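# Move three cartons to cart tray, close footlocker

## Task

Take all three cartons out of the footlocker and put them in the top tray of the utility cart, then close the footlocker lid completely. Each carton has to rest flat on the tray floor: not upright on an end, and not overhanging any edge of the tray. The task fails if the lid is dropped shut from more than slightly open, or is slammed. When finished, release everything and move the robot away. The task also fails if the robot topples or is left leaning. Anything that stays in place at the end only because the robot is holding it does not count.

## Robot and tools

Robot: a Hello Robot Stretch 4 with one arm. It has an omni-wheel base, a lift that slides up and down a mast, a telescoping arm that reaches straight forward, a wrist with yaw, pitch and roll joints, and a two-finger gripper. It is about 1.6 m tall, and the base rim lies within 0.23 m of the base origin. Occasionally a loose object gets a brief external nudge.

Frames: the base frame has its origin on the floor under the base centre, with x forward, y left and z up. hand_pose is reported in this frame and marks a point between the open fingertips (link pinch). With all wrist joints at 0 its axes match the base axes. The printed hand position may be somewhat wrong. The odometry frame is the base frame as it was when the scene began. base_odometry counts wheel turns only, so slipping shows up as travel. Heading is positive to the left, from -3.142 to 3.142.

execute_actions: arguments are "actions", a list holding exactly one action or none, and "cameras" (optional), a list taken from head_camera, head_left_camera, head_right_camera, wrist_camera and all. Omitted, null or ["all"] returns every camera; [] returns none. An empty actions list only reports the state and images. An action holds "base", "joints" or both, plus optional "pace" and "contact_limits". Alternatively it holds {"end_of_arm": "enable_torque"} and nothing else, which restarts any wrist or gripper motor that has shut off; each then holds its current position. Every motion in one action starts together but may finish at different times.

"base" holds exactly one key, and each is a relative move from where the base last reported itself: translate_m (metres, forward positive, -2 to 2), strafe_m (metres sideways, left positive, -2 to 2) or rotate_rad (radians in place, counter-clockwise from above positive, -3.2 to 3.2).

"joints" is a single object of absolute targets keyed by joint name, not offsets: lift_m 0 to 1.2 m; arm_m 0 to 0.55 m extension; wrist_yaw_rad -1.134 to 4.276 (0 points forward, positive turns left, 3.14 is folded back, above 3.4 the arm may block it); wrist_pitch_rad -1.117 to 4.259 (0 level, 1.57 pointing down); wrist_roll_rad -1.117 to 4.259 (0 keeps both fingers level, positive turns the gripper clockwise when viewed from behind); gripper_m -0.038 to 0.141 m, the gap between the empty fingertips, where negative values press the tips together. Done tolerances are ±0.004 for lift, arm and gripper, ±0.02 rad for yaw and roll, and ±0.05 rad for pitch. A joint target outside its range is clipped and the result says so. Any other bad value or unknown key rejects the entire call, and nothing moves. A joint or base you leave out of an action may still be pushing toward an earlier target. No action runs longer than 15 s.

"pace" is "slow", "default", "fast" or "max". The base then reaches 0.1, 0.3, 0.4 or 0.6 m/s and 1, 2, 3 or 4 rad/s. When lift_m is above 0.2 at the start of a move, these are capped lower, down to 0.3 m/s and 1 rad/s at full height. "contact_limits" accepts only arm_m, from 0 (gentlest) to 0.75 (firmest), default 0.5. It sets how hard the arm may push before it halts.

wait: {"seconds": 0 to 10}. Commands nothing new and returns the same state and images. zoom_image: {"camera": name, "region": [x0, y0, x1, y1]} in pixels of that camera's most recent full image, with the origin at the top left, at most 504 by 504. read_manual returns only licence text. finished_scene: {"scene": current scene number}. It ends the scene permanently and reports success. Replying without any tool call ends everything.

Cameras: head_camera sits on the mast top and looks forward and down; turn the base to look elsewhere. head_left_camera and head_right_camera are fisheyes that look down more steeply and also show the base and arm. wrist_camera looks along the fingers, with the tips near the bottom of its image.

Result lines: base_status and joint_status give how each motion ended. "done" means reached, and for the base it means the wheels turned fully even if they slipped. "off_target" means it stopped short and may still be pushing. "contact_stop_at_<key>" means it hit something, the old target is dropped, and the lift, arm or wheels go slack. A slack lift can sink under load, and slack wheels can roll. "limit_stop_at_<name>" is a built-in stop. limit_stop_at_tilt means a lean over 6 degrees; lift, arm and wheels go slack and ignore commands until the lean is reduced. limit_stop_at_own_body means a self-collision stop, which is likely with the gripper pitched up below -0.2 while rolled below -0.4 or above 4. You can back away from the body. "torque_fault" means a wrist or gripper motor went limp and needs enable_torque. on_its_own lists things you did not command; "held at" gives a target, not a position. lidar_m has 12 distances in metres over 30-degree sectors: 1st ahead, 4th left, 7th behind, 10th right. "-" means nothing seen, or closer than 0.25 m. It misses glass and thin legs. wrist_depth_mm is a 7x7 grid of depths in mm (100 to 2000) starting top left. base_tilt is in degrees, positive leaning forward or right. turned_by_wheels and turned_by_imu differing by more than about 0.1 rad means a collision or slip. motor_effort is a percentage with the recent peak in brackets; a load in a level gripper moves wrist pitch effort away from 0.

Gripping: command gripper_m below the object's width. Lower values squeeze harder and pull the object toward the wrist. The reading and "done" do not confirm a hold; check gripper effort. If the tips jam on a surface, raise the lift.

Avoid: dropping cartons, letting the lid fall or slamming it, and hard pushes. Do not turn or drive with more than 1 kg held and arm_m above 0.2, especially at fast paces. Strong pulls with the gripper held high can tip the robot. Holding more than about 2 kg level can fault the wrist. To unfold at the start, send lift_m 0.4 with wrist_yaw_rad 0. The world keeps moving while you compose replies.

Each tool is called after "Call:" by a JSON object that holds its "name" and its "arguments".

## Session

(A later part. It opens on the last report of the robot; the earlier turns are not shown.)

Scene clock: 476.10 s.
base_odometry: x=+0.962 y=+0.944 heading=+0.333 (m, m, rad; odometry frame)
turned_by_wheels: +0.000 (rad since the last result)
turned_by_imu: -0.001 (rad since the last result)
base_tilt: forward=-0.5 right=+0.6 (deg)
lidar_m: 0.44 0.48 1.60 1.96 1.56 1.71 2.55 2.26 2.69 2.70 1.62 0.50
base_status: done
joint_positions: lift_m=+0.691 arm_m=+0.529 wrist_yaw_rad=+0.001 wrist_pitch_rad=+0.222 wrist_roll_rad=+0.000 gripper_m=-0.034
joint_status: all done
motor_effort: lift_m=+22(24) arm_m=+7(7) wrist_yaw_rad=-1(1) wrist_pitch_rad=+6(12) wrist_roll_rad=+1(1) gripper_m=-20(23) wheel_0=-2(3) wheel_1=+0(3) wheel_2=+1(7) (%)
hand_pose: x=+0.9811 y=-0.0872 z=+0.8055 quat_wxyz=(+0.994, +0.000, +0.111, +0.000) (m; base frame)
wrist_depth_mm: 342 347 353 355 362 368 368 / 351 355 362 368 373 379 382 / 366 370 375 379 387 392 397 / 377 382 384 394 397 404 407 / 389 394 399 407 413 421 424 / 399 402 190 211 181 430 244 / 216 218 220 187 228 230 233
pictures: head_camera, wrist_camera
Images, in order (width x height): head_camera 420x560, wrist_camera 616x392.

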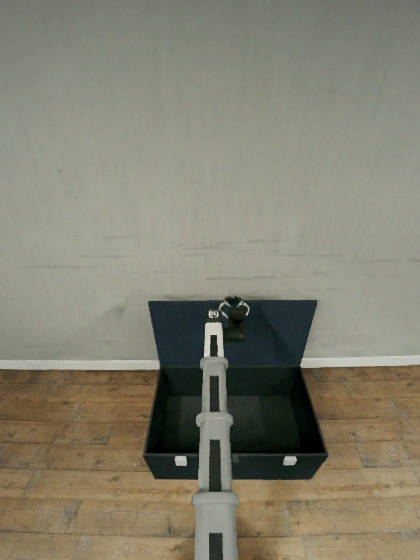

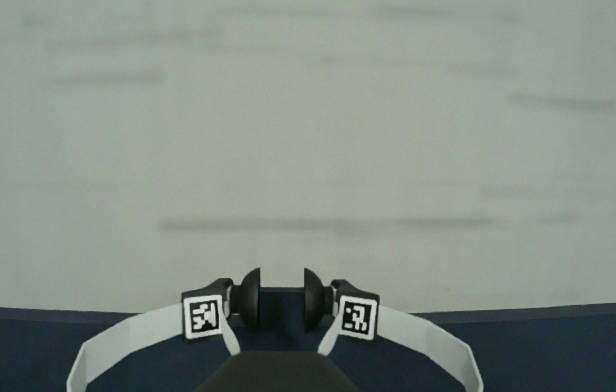

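Call:
{"name": "execute_actions", "arguments": {"actions": [{"base":{"translate_m":-0.05},"joints":{"lift_m":0.698},"pace":"slow"}], "cameras": []}}

Call:
{"name": "execute_actions", "arguments": {"actions": [{"base":{"translate_m":-0.05},"joints":{"lift_m":0.695},"pace":"slow"}], "cameras": ["wrist_camera"]}}

Call:
{"name": "execute_actions", "arguments": {"actions": [{"base":{"translate_m":-0.05},"joints":{"lift_m":0.687},"pace":"slow"}], "cameras": ["wrist_camera","head_camera"]}}

Scene clock: 488.27 s.
base_odometry: x=+0.914 y=+0.927 heading=+0.333 (m, m, rad; odometry frame)
turned_by_wheels: +0.000 (rad since the last result)
turned_by_imu: -0.002 (rad since the last result)
base_tilt: forward=-0.3 right=+0.7 (deg)
lidar_m: 0.49 0.52 1.68 1.97 1.51 1.74 2.52 2.21 2.44 2.72 1.70 0.53
base_status: done
joint_positions: lift_m=+0.698 arm_m=+0.529 wrist_yaw_rad=+0.001 wrist_pitch_rad=+0.228 wrist_roll_rad=+0.000 gripper_m=-0.034
joint_status: all done
motor_effort: lift_m=+24(23) arm_m=+7(7) wrist_yaw_rad=-1(1) wrist_pitch_rad=-12(14) wrist_roll_rad=-2(2) gripper_m=-22(22) wheel_0=-1(3) wheel_1=+0(2) wheel_2=+1(6) (%)
hand_pose: x=+0.9807 y=-0.0872 z=+0.8106 quat_wxyz=(+0.994, +0.000, +0.114, +0.000) (m; base frame)
wrist_depth_mm: 387 389 397 404 407 413 415 / 397 404 407 415 421 424 427 / 413 418 421 427 433 442 445 / 427 430 436 442 452 459 466 / 445 449 455 459 462 473 480 / 229 455 192 210 182 244 242 / 220 223 224 190 230 234 237
pictures: none
No camera images: the call's "cameras" was empty. Leave "cameras" out to get every camera's image.

Scene clock: 489.97 s.
base_odometry: x=+0.867 y=+0.911 heading=+0.333 (m, m, rad; odometry frame)
turned_by_wheels: +0.000 (rad since the last result)
turned_by_imu: +0.000 (rad since the last result)
base_tilt: forward=-0.5 right=+0.7 (deg)
lidar_m: 0.55 0.59 1.73 1.97 1.50 1.74 2.44 2.18 2.23 2.73 1.77 0.56
base_status: done
joint_positions: lift_m=+0.695 arm_m=+0.529 wrist_yaw_rad=+0.001 wrist_pitch_rad=+0.230 wrist_roll_rad=+0.000 gripper_m=-0.034
joint_status: all done
motor_effort: lift_m=+14(23) arm_m=+7(7) wrist_yaw_rad=-1(1) wrist_pitch_rad=-16(18) wrist_roll_rad=-1(1) gripper_m=-21(21) wheel_0=+0(3) wheel_1=+0(2) wheel_2=+1(6) (%)
hand_pose: x=+0.9806 y=-0.0872 z=+0.8079 quat_wxyz=(+0.993, +0.000, +0.115, +0.000) (m; base frame)
wrist_depth_mm: 430 433 442 449 452 462 469 / 445 449 452 462 473 477 477 / 462 466 469 484 488 492 496 / 477 480 492 496 500 512 517 / 488 496 504 508 521 530 539 / 229 233 192 211 233 242 243 / 224 228 228 167 235 239 245
pictures: wrist_camera
Images, in order (width x height): wrist_camera 616x392.

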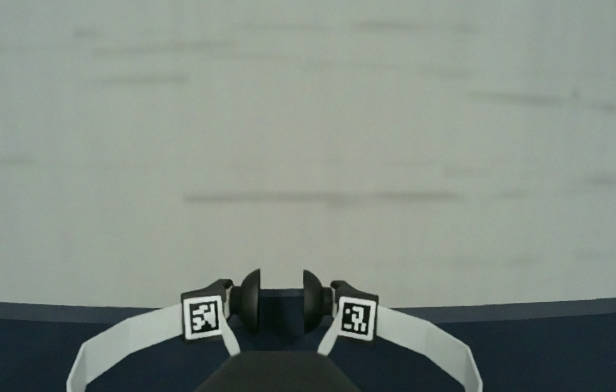

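Scene clock: 491.67 s.
base_odometry: x=+0.820 y=+0.895 heading=+0.333 (m, m, rad; odometry frame)
turned_by_wheels: +0.000 (rad since the last result)
turned_by_imu: +0.000 (rad since the last result)
base_tilt: forward=-0.4 right=+0.7 (deg)
lidar_m: 0.59 0.65 1.84 1.96 1.43 1.75 2.42 2.16 2.14 2.71 1.83 0.64
base_status: done
joint_positions: lift_m=+0.687 arm_m=+0.529 wrist_yaw_rad=+0.001 wrist_pitch_rad=+0.231 wrist_roll_rad=+0.000 gripper_m=-0.034
joint_status: all done
on_its_own: wrist_pitch_rad is at rest, and its effort (-24) is outside its rest range (-23 to +23)
motor_effort: lift_m=+15(15) arm_m=+7(7) wrist_yaw_rad=-2(1) wrist_pitch_rad=-24(25) wrist_roll_rad=-1(1) gripper_m=-21(20) wheel_0=+0(2) wheel_1=+1(2) wheel_2=+2(6) (%)
hand_pose: x=+0.9805 y=-0.0872 z=+0.7993 quat_wxyz=(+0.993, +0.000, +0.115, +0.000) (m; base frame)
wrist_depth_mm: 473 480 492 492 500 508 512 / 484 496 508 512 517 525 530 / 504 512 517 530 539 544 549 / 525 530 539 549 554 554 569 / 544 549 559 564 574 585 603 / 227 231 193 210 232 242 242 / 233 234 233 169 245 246 255
pictures: head_camera, wrist_camera
Images, in order (width x height): head_camera 420x560, wrist_camera 616x392.

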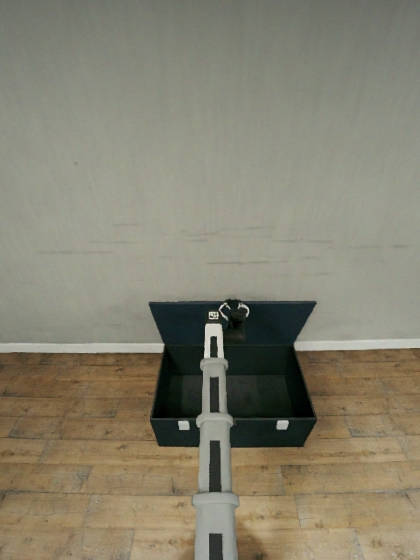

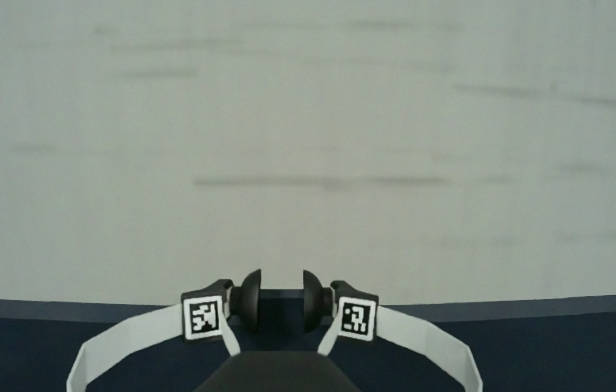

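Call:
{"name": "execute_actions", "arguments": {"actions": [{"joints":{"lift_m":0.678},"pace":"slow"}], "cameras": []}}

Call:
{"name": "execute_actions", "arguments": {"actions": [{"base":{"translate_m":-0.05},"joints":{"lift_m":0.663},"pace":"slow"}], "cameras": ["wrist_camera"]}}

Scene clock: 495.30 s.
base_odometry: x=+0.820 y=+0.895 heading=+0.333 (m, m, rad; odometry frame)
turned_by_wheels: +0.000 (rad since the last result)
turned_by_imu: -0.001 (rad since the last result)
base_tilt: forward=-0.4 right=+0.7 (deg)
lidar_m: 0.61 0.65 1.79 1.98 1.46 1.75 2.39 2.13 2.13 2.72 1.81 0.64
base_status: not commanded
joint_positions: lift_m=+0.679 arm_m=+0.529 wrist_yaw_rad=+0.001 wrist_pitch_rad=+0.222 wrist_roll_rad=+0.000 gripper_m=-0.034
joint_status: all done
motor_effort: lift_m=+11(14) arm_m=+7(7) wrist_yaw_rad=-1(1) wrist_pitch_rad=+4(23) wrist_roll_rad=+0(1) gripper_m=-19(20) wheel_0=+0(0) wheel_1=+1(1) wheel_2=+2(2) (%)
hand_pose: x=+0.9811 y=-0.0872 z=+0.7933 quat_wxyz=(+0.994, +0.000, +0.111, +0.000) (m; base frame)
wrist_depth_mm: 477 480 488 500 504 508 512 / 488 500 504 512 521 517 535 / 508 512 517 521 539 544 549 / 525 530 539 544 559 564 564 / 544 544 559 564 574 580 591 / 227 229 191 210 182 240 241 / 230 232 232 193 244 245 253
pictures: none
No camera images: the call's "cameras" was empty. Leave "cameras" out to get every camera's image.

Scene clock: 497.00 s.
base_odometry: x=+0.773 y=+0.878 heading=+0.333 (m, m, rad; odometry frame)
turned_by_wheels: +0.000 (rad since the last result)
turned_by_imu: +0.000 (rad since the last result)
base_tilt: forward=-0.5 right=+0.7 (deg)
lidar_m: 0.66 0.69 1.85 1.96 1.42 1.70 2.37 2.16 2.11 2.71 1.91 0.68
base_status: done
joint_positions: lift_m=+0.664 arm_m=+0.529 wrist_yaw_rad=+0.000 wrist_pitch_rad=+0.222 wrist_roll_rad=+0.000 gripper_m=-0.034
joint_status: all done
motor_effort: lift_m=+11(11) arm_m=+7(7) wrist_yaw_rad=+1(0) wrist_pitch_rad=+2(43) wrist_roll_rad=-1(0) gripper_m=-19(17) wheel_0=+1(2) wheel_1=+1(3) wheel_2=+2(7) (%)
hand_pose: x=+0.9810 y=-0.0874 z=+0.7782 quat_wxyz=(+0.994, +0.000, +0.111, +0.000) (m; base frame)
wrist_depth_mm: 525 530 535 544 549 554 559 / 535 544 544 564 559 574 580 / 554 559 580 580 591 603 603 / 574 585 585 603 609 621 621 / 597 603 609 615 634 634 640 / 228 229 190 209 181 242 248 / 236 242 239 196 253 254 265
pictures: wrist_camera
Images, in order (width x height): wrist_camera 616x392.

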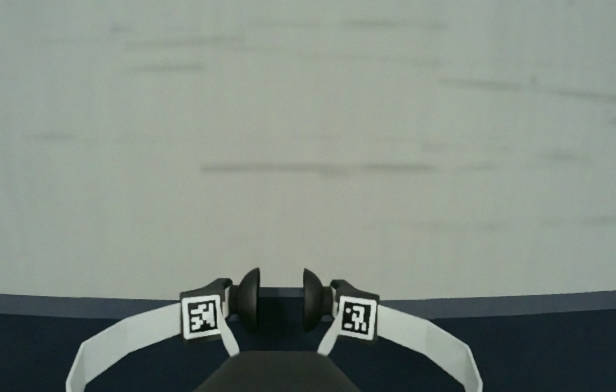

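Call:
{"name": "execute_actions", "arguments": {"actions": [{"base":{"translate_m":-0.035},"joints":{"lift_m":0.650},"pace":"slow"}], "cameras": []}}

Call:
{"name": "execute_actions", "arguments": {"actions": [{"base":{"translate_m":-0.035},"joints":{"lift_m":0.632},"pace":"slow"}], "cameras": []}}

Call:
{"name": "execute_actions", "arguments": {"actions": [{"base":{"translate_m":-0.035},"joints":{"lift_m":0.610},"pace":"slow"}], "cameras": ["wrist_camera","head_camera"]}}

Scene clock: 502.93 s.
base_odometry: x=+0.740 y=+0.867 heading=+0.333 (m, m, rad; odometry frame)
turned_by_wheels: +0.000 (rad since the last result)
turned_by_imu: -0.002 (rad since the last result)
base_tilt: forward=-0.5 right=+0.7 (deg)
lidar_m: 0.68 0.72 1.93 1.96 1.42 1.76 2.31 2.10 2.13 2.70 1.94 0.73
base_status: done
joint_positions: lift_m=+0.650 arm_m=+0.529 wrist_yaw_rad=+0.000 wrist_pitch_rad=+0.224 wrist_roll_rad=+0.000 gripper_m=-0.034
joint_status: all done
motor_effort: lift_m=+12(12) arm_m=+7(7) wrist_yaw_rad=+0(3) wrist_pitch_rad=-4(30) wrist_roll_rad=+1(0) gripper_m=-18(21) wheel_0=-1(1) wheel_1=+0(3) wheel_2=+1(8) (%)
hand_pose: x=+0.9809 y=-0.0874 z=+0.7645 quat_wxyz=(+0.994, +0.000, +0.112, +0.000) (m; base frame)
wrist_depth_mm: 554 559 569 574 585 591 597 / 569 574 574 597 609 609 615 / 591 591 609 609 627 634 634 / 609 615 634 634 640 647 661 / 627 640 647 654 661 668 691 / 231 229 191 209 182 246 247 / 244 250 246 199 263 264 276
pictures: none
No camera images: the call's "cameras" was empty. Leave "cameras" out to get every camera's image.

Scene clock: 504.40 s.
base_odometry: x=+0.707 y=+0.855 heading=+0.333 (m, m, rad; odometry frame)
turned_by_wheels: +0.000 (rad since the last result)
turned_by_imu: -0.001 (rad since the last result)
base_tilt: forward=-0.5 right=+0.6 (deg)
lidar_m: 0.72 0.75 2.01 1.97 1.38 1.73 2.27 2.10 2.05 2.72 1.99 0.75
base_status: done
joint_positions: lift_m=+0.632 arm_m=+0.529 wrist_yaw_rad=+0.000 wrist_pitch_rad=+0.225 wrist_roll_rad=+0.000 gripper_m=-0.034
joint_status: all done
motor_effort: lift_m=+12(13) arm_m=+7(7) wrist_yaw_rad=+1(4) wrist_pitch_rad=-8(30) wrist_roll_rad=-1(1) gripper_m=-20(21) wheel_0=+1(2) wheel_1=+0(5) wheel_2=+0(7) (%)
hand_pose: x=+0.9808 y=-0.0874 z=+0.7462 quat_wxyz=(+0.994, +0.000, +0.112, +0.000) (m; base frame)
wrist_depth_mm: 580 597 597 609 609 615 634 / 603 615 621 627 634 634 640 / 615 627 640 640 661 668 676 / 634 647 668 668 683 676 707 / 661 676 691 691 691 715 732 / 229 228 191 208 182 244 247 / 255 259 254 204 276 273 290
pictures: none
No camera images: the call's "cameras" was empty. Leave "cameras" out to get every camera's image.

Scene clock: 505.87 s.
base_odometry: x=+0.674 y=+0.844 heading=+0.334 (m, m, rad; odometry frame)
turned_by_wheels: +0.000 (rad since the last result)
turned_by_imu: +0.000 (rad since the last result)
base_tilt: forward=-0.6 right=+0.8 (deg)
lidar_m: 0.75 0.80 2.02 1.96 1.35 1.75 2.25 2.05 2.05 2.71 2.03 0.78
base_status: done
joint_positions: lift_m=+0.610 arm_m=+0.529 wrist_yaw_rad=+0.000 wrist_pitch_rad=+0.226 wrist_roll_rad=+0.000 gripper_m=-0.034
joint_status: all done
motor_effort: lift_m=+13(12) arm_m=+7(7) wrist_yaw_rad=+1(6) wrist_pitch_rad=-8(32) wrist_roll_rad=-2(1) gripper_m=-21(21) wheel_0=+1(1) wheel_1=+1(0) wheel_2=+2(3) (%)
hand_pose: x=+0.9807 y=-0.0875 z=+0.7239 quat_wxyz=(+0.994, +0.000, +0.113, +0.000) (m; base frame)
wrist_depth_mm: 609 627 627 640 647 654 668 / 627 634 654 661 676 683 683 / 654 661 668 683 691 699 707 / 676 691 699 715 715 723 741 / 715 707 723 732 741 732 768 / 230 229 191 209 182 246 253 / 271 277 268 208 297 293 315
pictures: head_camera, wrist_camera
Images, in order (width x height): head_camera 420x560, wrist_camera 616x392.

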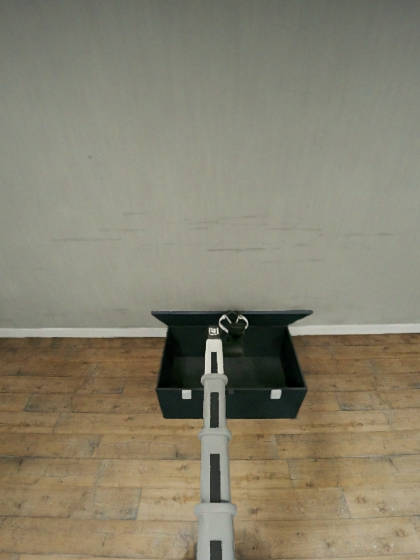

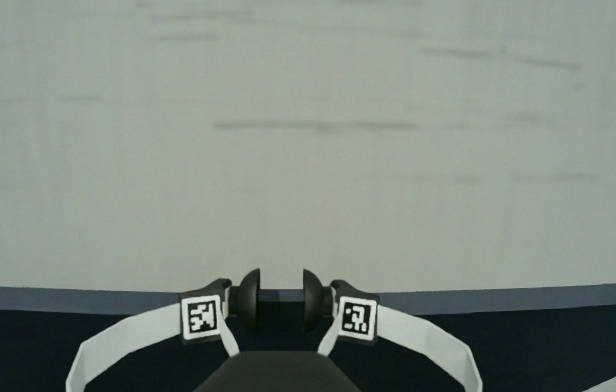

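Call:
{"name": "execute_actions", "arguments": {"actions": [{"joints":{"lift_m":0.586,"arm_m":0.499},"pace":"slow"}], "cameras": []}}

Call:
{"name": "execute_actions", "arguments": {"actions": [{"joints":{"lift_m":0.564,"arm_m":0.474},"pace":"slow"}], "cameras": []}}

Call:
{"name": "execute_actions", "arguments": {"actions": [{"joints":{"lift_m":0.537,"arm_m":0.449},"pace":"slow"}], "cameras": ["wrist_camera","head_camera"]}}

Scene clock: 511.00 s.
base_odometry: x=+0.674 y=+0.844 heading=+0.334 (m, m, rad; odometry frame)
turned_by_wheels: +0.000 (rad since the last result)
turned_by_imu: -0.002 (rad since the last result)
base_tilt: forward=-0.3 right=+0.8 (deg)
lidar_m: 0.78 0.83 2.03 1.96 1.38 1.75 2.26 2.06 2.05 2.70 2.04 0.79
base_status: not commanded
joint_positions: lift_m=+0.586 arm_m=+0.501 wrist_yaw_rad=+0.000 wrist_pitch_rad=+0.233 wrist_roll_rad=+0.000 gripper_m=-0.034
joint_status: all done
on_its_own: wrist_pitch_rad is at rest, and its effort (-29) is outside its rest range (-23 to +23)
motor_effort: lift_m=+15(16) arm_m=-9(10) wrist_yaw_rad=+0(9) wrist_pitch_rad=-29(28) wrist_roll_rad=+1(0) gripper_m=-22(23) wheel_0=+2(2) wheel_1=+2(2) wheel_2=+0(2) (%)
hand_pose: x=+0.9523 y=-0.0873 z=+0.6978 quat_wxyz=(+0.993, +0.000, +0.116, +0.000) (m; base frame)
wrist_depth_mm: 634 640 647 668 683 676 683 / 647 668 668 691 699 715 715 / 676 691 691 715 715 732 741 / 707 723 723 741 750 750 759 / 732 741 759 768 768 778 809 / 238 233 191 212 236 254 248 / 327 301 301 167 355 322 394
pictures: none
No camera images: the call's "cameras" was empty. Leave "cameras" out to get every camera's image.

Scene clock: 512.30 s.
base_odometry: x=+0.674 y=+0.844 heading=+0.334 (m, m, rad; odometry frame)
turned_by_wheels: +0.000 (rad since the last result)
turned_by_imu: -0.001 (rad since the last result)
base_tilt: forward=-0.4 right=+0.8 (deg)
lidar_m: 0.78 0.80 2.05 1.96 1.38 1.75 2.26 2.06 2.04 2.72 2.04 0.81
base_status: not commanded
joint_positions: lift_m=+0.564 arm_m=+0.476 wrist_yaw_rad=+0.001 wrist_pitch_rad=+0.234 wrist_roll_rad=+0.000 gripper_m=-0.034
joint_status: all done
on_its_own: wrist_pitch_rad is at rest, and its effort (-34) is outside its rest range (-23 to +23)
motor_effort: lift_m=+16(16) arm_m=-10(9) wrist_yaw_rad=-3(2) wrist_pitch_rad=-34(32) wrist_roll_rad=-1(2) gripper_m=-23(22) wheel_0=+1(2) wheel_1=+1(2) wheel_2=+1(0) (%)
hand_pose: x=+0.9274 y=-0.0871 z=+0.6753 quat_wxyz=(+0.993, +0.000, +0.117, +0.001) (m; base frame)
wrist_depth_mm: 654 668 676 691 691 699 707 / 676 699 707 715 723 732 741 / 699 715 723 741 750 741 768 / 732 723 750 759 768 788 798 / 759 768 788 788 788 798 831 / 232 231 193 213 238 249 248 / 413 357 353 168 455 382 917
pictures: none
No camera images: the call's "cameras" was empty. Leave "cameras" out to get every camera's image.

Scene clock: 513.60 s.
base_odometry: x=+0.674 y=+0.844 heading=+0.334 (m, m, rad; odometry frame)
turned_by_wheels: +0.000 (rad since the last result)
turned_by_imu: -0.001 (rad since the last result)
base_tilt: forward=-0.4 right=+0.8 (deg)
lidar_m: 0.75 0.80 2.04 1.96 1.37 1.73 2.27 2.06 2.04 2.72 2.04 0.78
base_status: not commanded
joint_positions: lift_m=+0.537 arm_m=+0.451 wrist_yaw_rad=+0.002 wrist_pitch_rad=+0.235 wrist_roll_rad=+0.000 gripper_m=-0.034
joint_status: all done
on_its_own: wrist_pitch_rad is at rest, and its effort (-35) is outside its rest range (-23 to +23)
motor_effort: lift_m=+16(16) arm_m=-10(12) wrist_yaw_rad=-3(5) wrist_pitch_rad=-35(34) wrist_roll_rad=-1(1) gripper_m=-24(21) wheel_0=+1(1) wheel_1=+2(2) wheel_2=+1(1) (%)
hand_pose: x=+0.9025 y=-0.0869 z=+0.6482 quat_wxyz=(+0.993, +0.000, +0.117, +0.001) (m; base frame)
wrist_depth_mm: 676 691 699 699 723 723 723 / 707 707 723 723 732 750 759 / 732 732 750 759 768 778 788 / 750 759 788 778 798 820 820 / 788 788 798 809 820 842 854 / 232 231 192 213 236 246 260 / 597 539 539 167 634 603 917
pictures: head_camera, wrist_camera
Images, in order (width x height): head_camera 420x560, wrist_camera 616x392.

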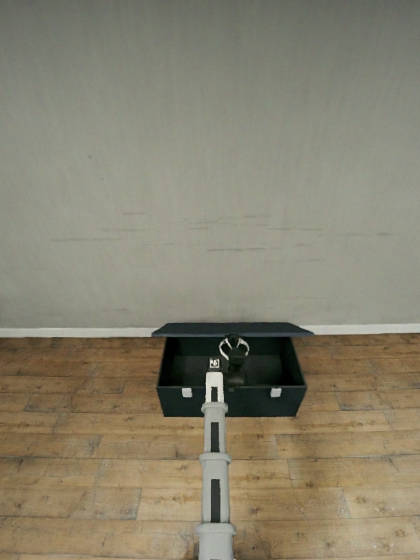

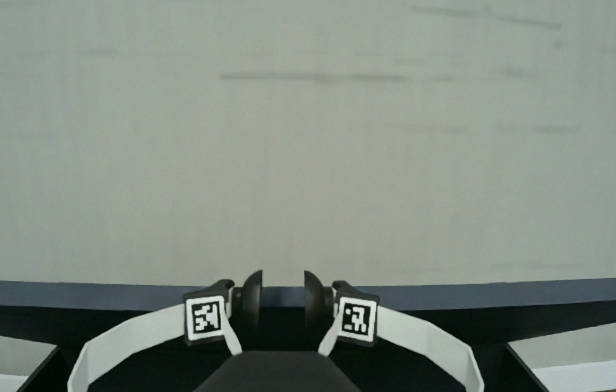

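Call:
{"name": "execute_actions", "arguments": {"actions": [{"joints":{"lift_m":0.513,"arm_m":0.429},"pace":"slow"}], "cameras": []}}

Call:
{"name": "execute_actions", "arguments": {"actions": [{"joints":{"lift_m":0.484,"arm_m":0.409},"pace":"slow"}], "cameras": []}}

Call:
{"name": "execute_actions", "arguments": {"actions": [{"joints":{"lift_m":0.450,"arm_m":0.389},"pace":"slow"}], "cameras": ["wrist_camera","head_camera"]}}

Scene clock: 518.40 s.
base_odometry: x=+0.674 y=+0.844 heading=+0.334 (m, m, rad; odometry frame)
turned_by_wheels: +0.000 (rad since the last result)
turned_by_imu: -0.002 (rad since the last result)
base_tilt: forward=-0.5 right=+0.7 (deg)
lidar_m: 0.77 0.82 2.02 1.96 1.33 1.73 2.24 2.06 2.02 2.73 2.03 0.80
base_status: not commanded
joint_positions: lift_m=+0.513 arm_m=+0.431 wrist_yaw_rad=+0.002 wrist_pitch_rad=+0.234 wrist_roll_rad=+0.000 gripper_m=-0.034
joint_status: all done
on_its_own: wrist_pitch_rad is at rest, and its effort (-30) is outside its rest range (-23 to +23)
motor_effort: lift_m=+16(17) arm_m=-10(11) wrist_yaw_rad=-5(5) wrist_pitch_rad=-30(34) wrist_roll_rad=-1(0) gripper_m=-22(22) wheel_0=+1(1) wheel_1=+1(2) wheel_2=+2(2) (%)
hand_pose: x=+0.8824 y=-0.0868 z=+0.6243 quat_wxyz=(+0.993, +0.000, +0.117, +0.001) (m; base frame)
wrist_depth_mm: 707 707 723 732 732 750 759 / 715 723 732 750 750 768 768 / 750 741 768 778 788 798 809 / 768 778 788 809 820 809 842 / 809 820 809 831 842 866 866 / 241 233 193 213 236 254 294 / 597 627 640 167 647 634 946
pictures: none
No camera images: the call's "cameras" was empty. Leave "cameras" out to get every camera's image.

Scene clock: 519.57 s.
base_odometry: x=+0.674 y=+0.844 heading=+0.334 (m, m, rad; odometry frame)
turned_by_wheels: +0.000 (rad since the last result)
turned_by_imu: +0.000 (rad since the last result)
base_tilt: forward=-0.3 right=+0.8 (deg)
lidar_m: 0.75 0.80 2.03 1.97 1.40 1.78 2.27 2.08 2.04 2.71 2.07 0.80
base_status: not commanded
joint_positions: lift_m=+0.484 arm_m=+0.411 wrist_yaw_rad=+0.002 wrist_pitch_rad=+0.233 wrist_roll_rad=+0.000 gripper_m=-0.034
joint_status: all done
on_its_own: wrist_pitch_rad is at rest, and its effort (-29) is outside its rest range (-23 to +23)
motor_effort: lift_m=+16(15) arm_m=-10(9) wrist_yaw_rad=-6(6) wrist_pitch_rad=-29(32) wrist_roll_rad=+0(0) gripper_m=-25(22) wheel_0=+1(1) wheel_1=+1(1) wheel_2=+2(2) (%)
hand_pose: x=+0.8626 y=-0.0868 z=+0.5957 quat_wxyz=(+0.993, +0.000, +0.116, +0.001) (m; base frame)
wrist_depth_mm: 715 723 732 750 750 768 768 / 741 750 759 768 788 788 788 / 759 768 788 798 798 820 831 / 788 809 798 820 842 854 866 / 842 831 854 854 891 878 904 / 574 232 192 212 241 591 931 / 564 654 661 168 683 615 759
pictures: none
No camera images: the call's "cameras" was empty. Leave "cameras" out to get every camera's image.

Scene clock: 520.73 s.
base_odometry: x=+0.674 y=+0.844 heading=+0.334 (m, m, rad; odometry frame)
turned_by_wheels: +0.000 (rad since the last result)
turned_by_imu: +0.000 (rad since the last result)
base_tilt: forward=-0.4 right=+0.6 (deg)
lidar_m: 0.72 0.81 2.02 1.98 1.34 1.73 2.25 2.03 2.03 2.70 2.03 0.78
base_status: not commanded
joint_positions: lift_m=+0.450 arm_m=+0.391 wrist_yaw_rad=+0.003 wrist_pitch_rad=+0.233 wrist_roll_rad=+0.000 gripper_m=-0.034
joint_status: all done
on_its_own: wrist_pitch_rad is at rest, and its effort (-26) is outside its rest range (-23 to +23)
motor_effort: lift_m=+16(16) arm_m=-10(12) wrist_yaw_rad=-6(7) wrist_pitch_rad=-26(28) wrist_roll_rad=-2(1) gripper_m=-23(24) wheel_0=+1(1) wheel_1=+1(1) wheel_2=+2(2) (%)
hand_pose: x=+0.8426 y=-0.0867 z=+0.5618 quat_wxyz=(+0.993, +0.000, +0.116, +0.001) (m; base frame)
wrist_depth_mm: 741 732 750 750 759 768 788 / 759 778 768 778 798 809 820 / 798 798 809 831 831 831 842 / 809 820 831 831 854 866 878 / 842 842 878 878 891 891 917 / 564 232 193 212 239 640 768 / 564 676 683 167 699 621 544
pictures: head_camera, wrist_camera
Images, in order (width x height): head_camera 420x560, wrist_camera 616x392.

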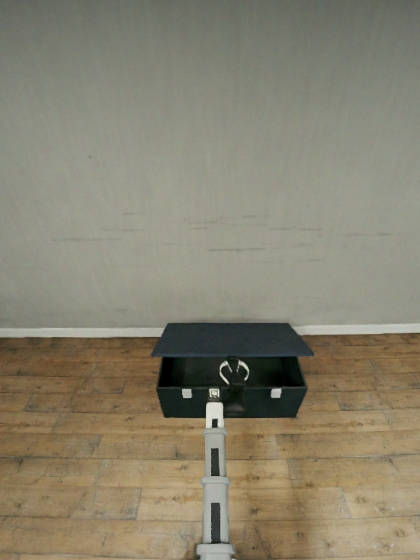

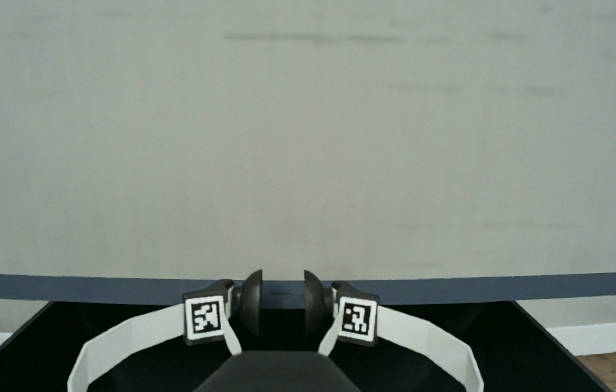

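Call:
{"name": "zoom_image", "arguments": {"camera": "wrist_camera", "region": [200,240,380,360]}}

Region (200, 240, 380, 360) of wrist_camera's 616x392 image, scaled by 2.800.

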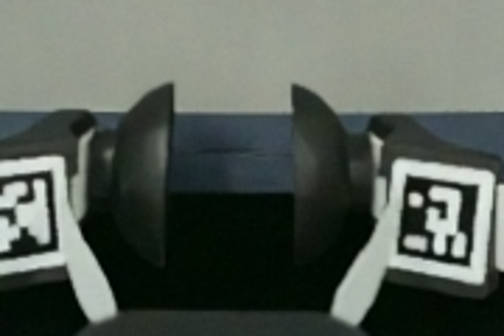

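Call:
{"name": "execute_actions", "arguments": {"actions": [{"joints":{"lift_m":0.419,"arm_m":0.375},"pace":"slow"}], "cameras": []}}

Call:
{"name": "execute_actions", "arguments": {"actions": [{"joints":{"lift_m":0.379,"arm_m":0.361},"pace":"slow"}], "cameras": ["wrist_camera","head_camera"]}}

Scene clock: 526.73 s.
base_odometry: x=+0.674 y=+0.844 heading=+0.334 (m, m, rad; odometry frame)
turned_by_wheels: +0.000 (rad since the last result)
turned_by_imu: -0.002 (rad since the last result)
base_tilt: forward=-0.4 right=+0.8 (deg)
lidar_m: 0.76 0.80 2.03 1.96 1.33 1.71 2.25 2.03 2.04 2.72 2.09 0.80
base_status: not commanded
joint_positions: lift_m=+0.419 arm_m=+0.377 wrist_yaw_rad=+0.002 wrist_pitch_rad=+0.232 wrist_roll_rad=+0.000 gripper_m=-0.034
joint_status: all done
on_its_own: wrist_pitch_rad is at rest, and its effort (-24) is outside its rest range (-23 to +23)
motor_effort: lift_m=+15(15) arm_m=-9(11) wrist_yaw_rad=-5(6) wrist_pitch_rad=-24(25) wrist_roll_rad=+0(1) gripper_m=-21(23) wheel_0=+1(1) wheel_1=+1(1) wheel_2=+2(2) (%)
hand_pose: x=+0.8285 y=-0.0868 z=+0.5312 quat_wxyz=(+0.993, +0.000, +0.116, +0.001) (m; base frame)
wrist_depth_mm: 741 759 768 778 798 798 798 / 768 778 788 798 809 809 820 / 798 809 820 820 842 854 866 / 820 854 842 866 866 891 891 / 842 878 878 878 891 891 917 / 539 231 192 211 182 634 569 / 564 699 691 167 723 615 535
pictures: none
No camera images: the call's "cameras" was empty. Leave "cameras" out to get every camera's image.

Scene clock: 527.90 s.
base_odometry: x=+0.674 y=+0.844 heading=+0.334 (m, m, rad; odometry frame)
turned_by_wheels: +0.000 (rad since the last result)
turned_by_imu: -0.001 (rad since the last result)
base_tilt: forward=-0.5 right=+0.7 (deg)
lidar_m: 0.77 0.81 2.07 1.96 1.38 1.76 2.27 2.07 2.03 2.69 2.05 0.79
base_status: not commanded
joint_positions: lift_m=+0.379 arm_m=+0.362 wrist_yaw_rad=-0.001 wrist_pitch_rad=+0.231 wrist_roll_rad=+0.000 gripper_m=-0.035
joint_status: all done
motor_effort: lift_m=+13(15) arm_m=-6(10) wrist_yaw_rad=+4(8) wrist_pitch_rad=-21(25) wrist_roll_rad=+1(2) gripper_m=-20(22) wheel_0=+1(1) wheel_1=+1(2) wheel_2=+1(3) (%)
hand_pose: x=+0.8138 y=-0.0877 z=+0.4916 quat_wxyz=(+0.993, +0.000, +0.115, +0.000) (m; base frame)
wrist_depth_mm: 759 768 778 798 798 809 820 / 778 809 809 809 831 842 854 / 798 820 820 854 866 878 878 / 831 842 866 866 891 891 904 / 373 397 421 439 430 418 676 / 544 231 192 211 182 634 517 / 574 707 707 167 732 634 525
pictures: head_camera, wrist_camera
Images, in order (width x height): head_camera 420x560, wrist_camera 616x392.

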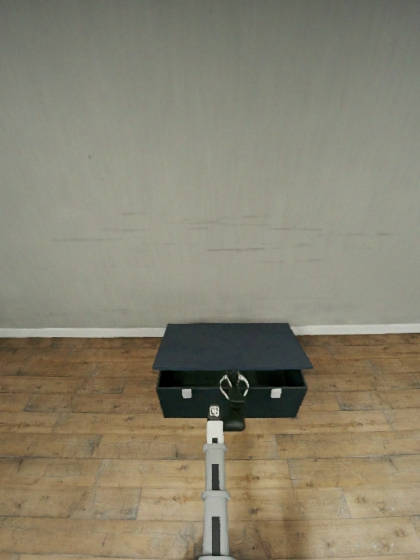

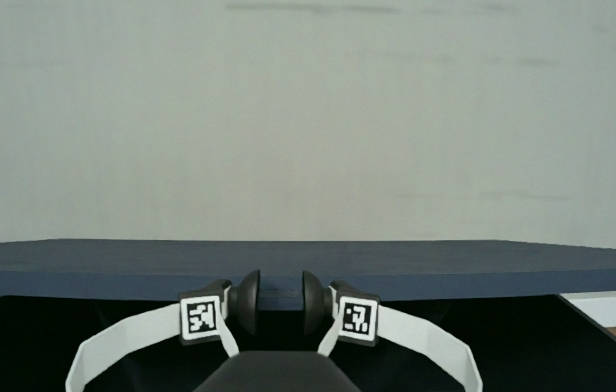

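Call:
{"name": "execute_actions", "arguments": {"actions": [{"joints":{"lift_m":0.344,"arm_m":0.347},"pace":"slow"}], "cameras": []}}

Call:
{"name": "execute_actions", "arguments": {"actions": [{"joints":{"lift_m":0.31,"arm_m":0.339},"pace":"slow"}], "cameras": ["wrist_camera","head_camera"]}}

Scene clock: 531.07 s.
base_odometry: x=+0.674 y=+0.844 heading=+0.334 (m, m, rad; odometry frame)
turned_by_wheels: +0.000 (rad since the last result)
turned_by_imu: -0.001 (rad since the last result)
base_tilt: forward=-0.5 right=+0.8 (deg)
lidar_m: 0.73 0.81 2.04 1.96 1.37 1.77 2.23 2.11 2.05 2.71 2.02 0.80
base_status: not commanded
joint_positions: lift_m=+0.344 arm_m=+0.349 wrist_yaw_rad=+0.003 wrist_pitch_rad=+0.230 wrist_roll_rad=+0.000 gripper_m=-0.034
joint_status: all done
motor_effort: lift_m=+15(14) arm_m=-10(11) wrist_yaw_rad=-6(8) wrist_pitch_rad=-22(21) wrist_roll_rad=-1(1) gripper_m=-21(21) wheel_0=+1(1) wheel_1=+1(2) wheel_2=+3(3) (%)
hand_pose: x=+0.8007 y=-0.0867 z=+0.4566 quat_wxyz=(+0.993, +0.000, +0.115, +0.001) (m; base frame)
wrist_depth_mm: 788 788 798 798 820 809 831 / 788 798 831 842 842 842 854 / 831 831 842 866 854 891 878 / 866 854 891 878 904 917 931 / 294 307 319 325 327 324 320 / 569 232 192 211 239 683 508 / 569 723 732 168 750 609 530
pictures: none
No camera images: the call's "cameras" was empty. Leave "cameras" out to get every camera's image.

Scene clock: 532.17 s.
base_odometry: x=+0.674 y=+0.844 heading=+0.334 (m, m, rad; odometry frame)
turned_by_wheels: +0.000 (rad since the last result)
turned_by_imu: -0.001 (rad since the last result)
base_tilt: forward=-0.5 right=+0.6 (deg)
lidar_m: 0.73 0.81 2.04 1.97 1.39 1.74 2.26 2.09 2.01 2.72 2.04 0.79
base_status: not commanded
joint_positions: lift_m=+0.310 arm_m=+0.340 wrist_yaw_rad=+0.000 wrist_pitch_rad=+0.231 wrist_roll_rad=+0.000 gripper_m=-0.035
joint_status: all done
motor_effort: lift_m=+14(15) arm_m=-6(11) wrist_yaw_rad=+1(8) wrist_pitch_rad=-22(21) wrist_roll_rad=-1(1) gripper_m=-19(24) wheel_0=+1(1) wheel_1=+2(1) wheel_2=+2(3) (%)
hand_pose: x=+0.7919 y=-0.0875 z=+0.4225 quat_wxyz=(+0.993, +0.000, +0.115, +0.000) (m; base frame)
wrist_depth_mm: 778 788 820 809 820 831 842 / 798 809 820 831 854 866 878 / 842 854 866 866 878 891 904 / 831 854 878 878 891 931 931 / 272 278 286 291 293 291 291 / 574 233 193 209 182 676 512 / 569 683 715 168 707 585 508
pictures: head_camera, wrist_camera
Images, in order (width x height): head_camera 420x560, wrist_camera 616x392.

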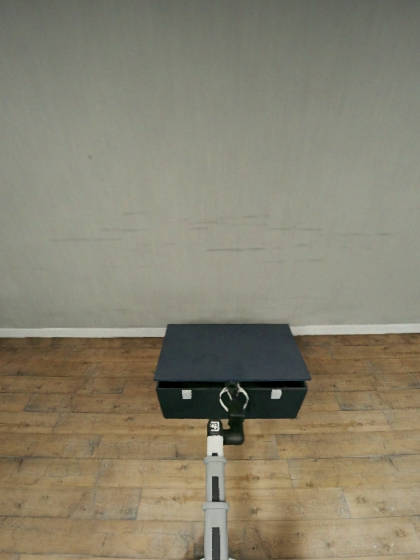

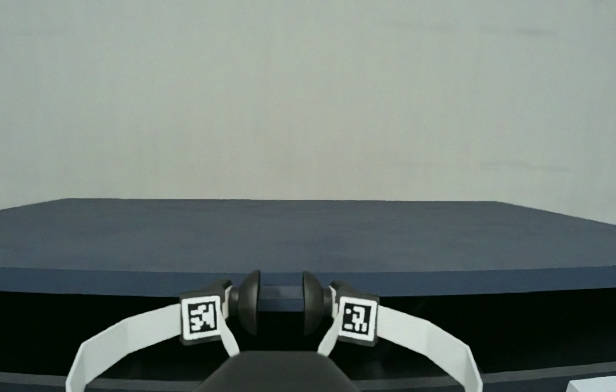

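Call:
{"name": "execute_actions", "arguments": {"actions": [{"joints":{"lift_m":0.28,"arm_m":0.333},"pace":"slow"}], "cameras": []}}

Call:
{"name": "execute_actions", "arguments": {"actions": [{"joints":{"lift_m":0.255,"arm_m":0.331},"pace":"slow"}], "cameras": ["wrist_camera","head_camera"]}}

Scene clock: 534.83 s.
base_odometry: x=+0.674 y=+0.844 heading=+0.334 (m, m, rad; odometry frame)
turned_by_wheels: +0.000 (rad since the last result)
turned_by_imu: -0.001 (rad since the last result)
base_tilt: forward=-0.4 right=+0.7 (deg)
lidar_m: 0.75 0.80 2.02 1.97 1.37 1.73 2.27 2.09 2.03 2.70 2.04 0.79
base_status: not commanded
joint_positions: lift_m=+0.280 arm_m=+0.334 wrist_yaw_rad=+0.001 wrist_pitch_rad=+0.231 wrist_roll_rad=+0.000 gripper_m=-0.034
joint_status: all done
motor_effort: lift_m=+14(15) arm_m=-8(10) wrist_yaw_rad=-1(9) wrist_pitch_rad=-22(24) wrist_roll_rad=-1(0) gripper_m=-19(23) wheel_0=+1(1) wheel_1=+1(2) wheel_2=+2(3) (%)
hand_pose: x=+0.7862 y=-0.0872 z=+0.3926 quat_wxyz=(+0.993, +0.000, +0.115, +0.000) (m; base frame)
wrist_depth_mm: 778 809 798 820 820 831 854 / 798 809 831 842 854 878 878 / 842 854 854 866 891 891 904 / 496 504 517 530 544 554 931 / 258 266 272 276 278 279 279 / 569 231 193 209 182 683 512 / 239 242 243 167 249 253 258
pictures: none
No camera images: the call's "cameras" was empty. Leave "cameras" out to get every camera's image.

Scene clock: 535.83 s.
base_odometry: x=+0.674 y=+0.844 heading=+0.334 (m, m, rad; odometry frame)
turned_by_wheels: +0.000 (rad since the last result)
turned_by_imu: +0.000 (rad since the last result)
base_tilt: forward=-0.5 right=+0.6 (deg)
lidar_m: 0.74 0.80 2.00 1.96 1.37 1.71 2.27 2.04 2.02 2.72 2.05 0.79
base_status: not commanded
joint_positions: lift_m=+0.255 arm_m=+0.332 wrist_yaw_rad=+0.001 wrist_pitch_rad=+0.230 wrist_roll_rad=+0.000 gripper_m=-0.034
joint_status: all done
motor_effort: lift_m=+14(15) arm_m=-8(10) wrist_yaw_rad=-2(6) wrist_pitch_rad=-21(22) wrist_roll_rad=+0(0) gripper_m=-22(23) wheel_0=+1(1) wheel_1=+1(1) wheel_2=+3(3) (%)
hand_pose: x=+0.7843 y=-0.0871 z=+0.3676 quat_wxyz=(+0.993, +0.000, +0.115, +0.001) (m; base frame)
wrist_depth_mm: 788 788 820 809 820 831 854 / 820 831 831 854 866 866 878 / 831 842 854 891 891 904 904 / 427 430 442 452 459 477 480 / 250 257 262 267 270 270 270 / 236 236 192 210 238 251 253 / 240 243 245 168 252 255 259
pictures: head_camera, wrist_camera
Images, in order (width x height): head_camera 420x560, wrist_camera 616x392.

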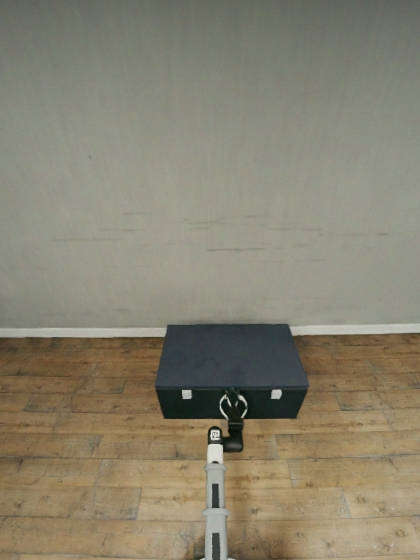

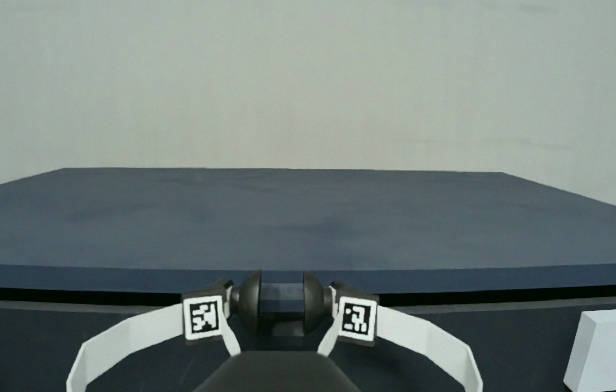

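Small gap left; lower until the load comes off.

Call:
{"name": "execute_actions", "arguments": {"actions": [{"joints":{"lift_m":0.24},"pace":"slow"}], "cameras": ["wrist_camera"]}}

Scene clock: 537.50 s.
base_odometry: x=+0.674 y=+0.844 heading=+0.334 (m, m, rad; odometry frame)
turned_by_wheels: +0.000 (rad since the last result)
turned_by_imu: -0.001 (rad since the last result)
base_tilt: forward=-0.4 right=+0.7 (deg)
lidar_m: 0.75 0.80 2.03 1.96 1.39 1.75 2.27 2.07 2.02 2.72 2.04 0.82
base_status: not commanded
joint_positions: lift_m=+0.240 arm_m=+0.332 wrist_yaw_rad=+0.001 wrist_pitch_rad=+0.231 wrist_roll_rad=+0.000 gripper_m=-0.034
joint_status: all done
motor_effort: lift_m=+14(15) arm_m=-7(8) wrist_yaw_rad=-1(2) wrist_pitch_rad=-22(21) wrist_roll_rad=+0(0) gripper_m=-20(19) wheel_0=+1(1) wheel_1=+1(1) wheel_2=+3(3) (%)
hand_pose: x=+0.7841 y=-0.0873 z=+0.3524 quat_wxyz=(+0.993, +0.000, +0.115, +0.000) (m; base frame)
wrist_depth_mm: 788 788 798 809 831 842 854 / 809 831 831 866 854 854 878 / 842 842 854 878 878 917 917 / 392 402 410 418 421 436 445 / 247 253 258 262 266 266 266 / 234 232 192 209 238 248 250 / 240 244 246 168 252 255 260
pictures: wrist_camera
Images, in order (width x height): wrist_camera 616x392.

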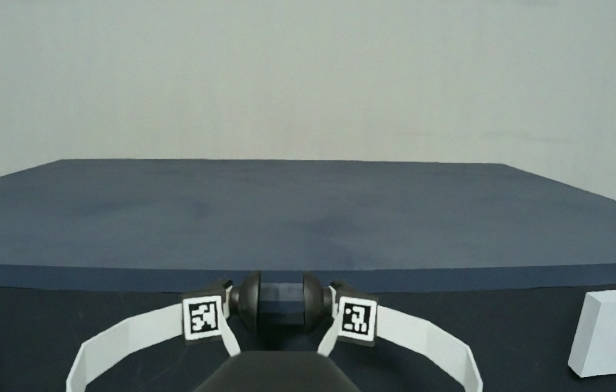

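Call:
{"name": "execute_actions", "arguments": {"actions": [{"joints":{"lift_m":0.228},"pace":"slow"}], "cameras": ["wrist_camera"]}}

Scene clock: 539.33 s.
base_odometry: x=+0.674 y=+0.844 heading=+0.334 (m, m, rad; odometry frame)
turned_by_wheels: +0.000 (rad since the last result)
turned_by_imu: -0.001 (rad since the last result)
base_tilt: forward=-0.5 right=+0.7 (deg)
lidar_m: 0.76 0.80 2.04 1.95 1.38 1.73 2.24 2.07 2.04 2.71 2.05 0.78
base_status: not commanded
joint_positions: lift_m=+0.229 arm_m=+0.332 wrist_yaw_rad=-0.001 wrist_pitch_rad=+0.219 wrist_roll_rad=+0.000 gripper_m=-0.035
joint_status: all done
motor_effort: lift_m=+10(13) arm_m=-5(7) wrist_yaw_rad=+6(6) wrist_pitch_rad=+10(24) wrist_roll_rad=-2(1) gripper_m=-19(22) wheel_0=+1(1) wheel_1=+2(2) wheel_2=+0(3) (%)
hand_pose: x=+0.7843 y=-0.0878 z=+0.3440 quat_wxyz=(+0.994, +0.000, +0.110, -0.001) (m; base frame)
wrist_depth_mm: 788 798 809 831 831 842 842 / 809 831 831 831 854 866 891 / 842 842 866 866 866 891 917 / 402 410 415 424 436 445 455 / 245 252 256 262 262 265 265 / 232 231 190 209 181 247 251 / 239 244 244 199 252 255 260
pictures: wrist_camera
Images, in order (width x height): wrist_camera 616x392.

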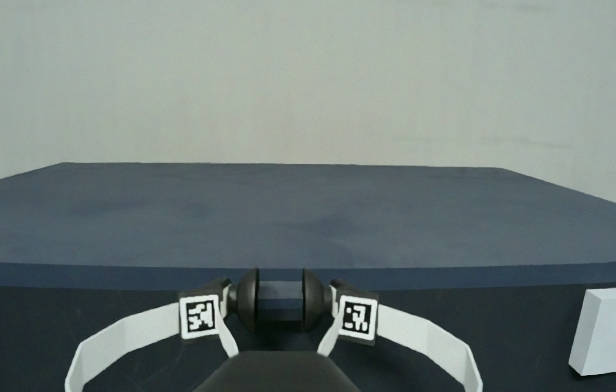

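Seated. Release and back away.

Call:
{"name": "execute_actions", "arguments": {"actions": [{"joints":{"gripper_m":0.07,"lift_m":0.233}}], "cameras": ["wrist_camera"]}}

Call:
{"name": "execute_actions", "arguments": {"actions": [{"joints":{"arm_m":0.05},"base":{"translate_m":-0.1}}], "cameras": ["wrist_camera","head_camera"]}}

Scene clock: 542.17 s.
base_odometry: x=+0.674 y=+0.844 heading=+0.334 (m, m, rad; odometry frame)
turned_by_wheels: +0.000 (rad since the last result)
turned_by_imu: -0.001 (rad since the last result)
base_tilt: forward=-0.4 right=+0.7 (deg)
lidar_m: 0.77 0.79 2.02 1.98 1.39 1.77 2.26 2.06 2.07 2.72 2.08 0.79
base_status: not commanded
joint_positions: lift_m=+0.233 arm_m=+0.332 wrist_yaw_rad=+0.000 wrist_pitch_rad=+0.225 wrist_roll_rad=+0.000 gripper_m=+0.070
joint_status: all done
motor_effort: lift_m=+21(21) arm_m=-5(5) wrist_yaw_rad=+2(6) wrist_pitch_rad=-3(9) wrist_roll_rad=-2(1) gripper_m=-2(18) wheel_0=+1(1) wheel_1=+2(2) wheel_2=+0(0) (%)
hand_pose: x=+0.7840 y=-0.0875 z=+0.3467 quat_wxyz=(+0.994, +0.000, +0.112, +0.000) (m; base frame)
wrist_depth_mm: 788 798 820 820 809 842 866 / 809 809 842 842 842 866 878 / 831 842 854 866 891 904 917 / 392 397 407 418 430 436 445 / 241 249 253 258 259 262 263 / 241 242 243 248 199 257 262 / 250 250 252 204 260 267 270
pictures: wrist_camera
Images, in order (width x height): wrist_camera 616x392.

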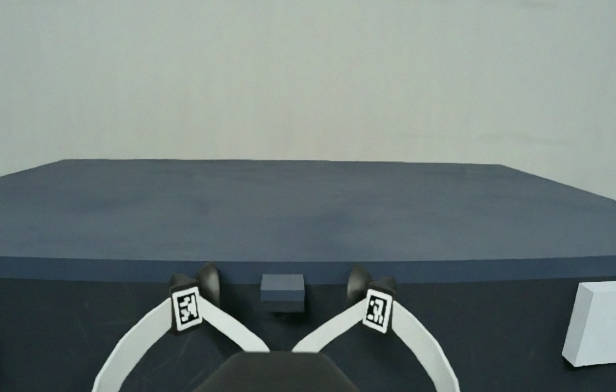

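Scene clock: 544.13 s.
base_odometry: x=+0.579 y=+0.811 heading=+0.334 (m, m, rad; odometry frame)
turned_by_wheels: +0.000 (rad since the last result)
turned_by_imu: -0.001 (rad since the last result)
base_tilt: forward=-0.4 right=+0.6 (deg)
lidar_m: 0.86 0.89 2.05 1.97 1.30 1.70 2.16 2.05 1.99 2.73 2.17 0.89
base_status: done
joint_positions: lift_m=+0.233 arm_m=+0.051 wrist_yaw_rad=+0.000 wrist_pitch_rad=+0.225 wrist_roll_rad=+0.000 gripper_m=+0.070
joint_status: all done
motor_effort: lift_m=+21(21) arm_m=-8(9) wrist_yaw_rad=+2(3) wrist_pitch_rad=-5(5) wrist_roll_rad=+1(1) gripper_m=-3(3) wheel_0=+2(5) wheel_1=+2(2) wheel_2=-1(10) (%)
hand_pose: x=+0.5036 y=-0.0875 z=+0.3465 quat_wxyz=(+0.994, +0.000, +0.112, +0.000) (m; base frame)
wrist_depth_mm: 1118 1118 1160 1205 1205 1182 1229 / 1182 1182 1205 1255 1229 1255 1281 / 1160 1205 1205 1255 1255 1281 1308 / 603 609 615 615 621 647 1336 / 627 621 634 640 647 654 1182 / 723 640 211 661 198 691 854 / 668 627 661 404 676 683 699
pictures: head_camera, wrist_camera
Images, in order (width x height): head_camera 420x560, wrist_camera 616x392.

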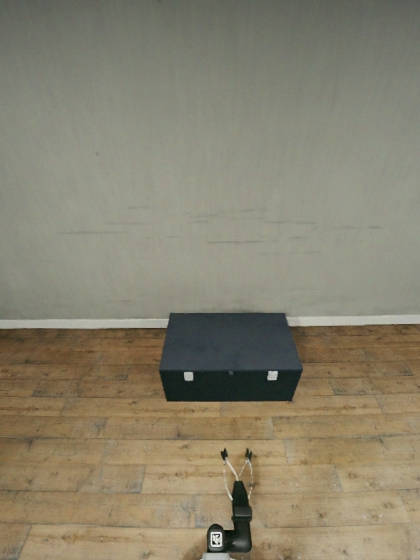

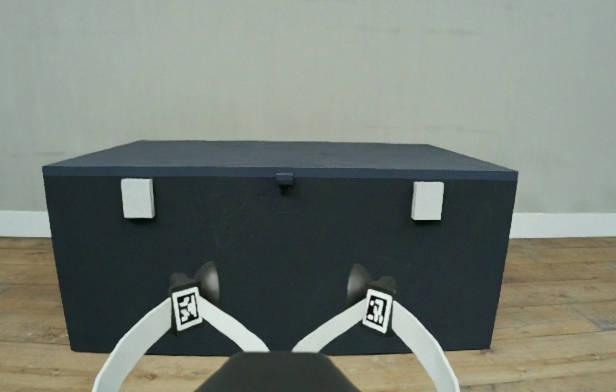

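Call:
{"name": "finished_scene", "arguments": {"scene": 1}}

The scene is finished: the task was done.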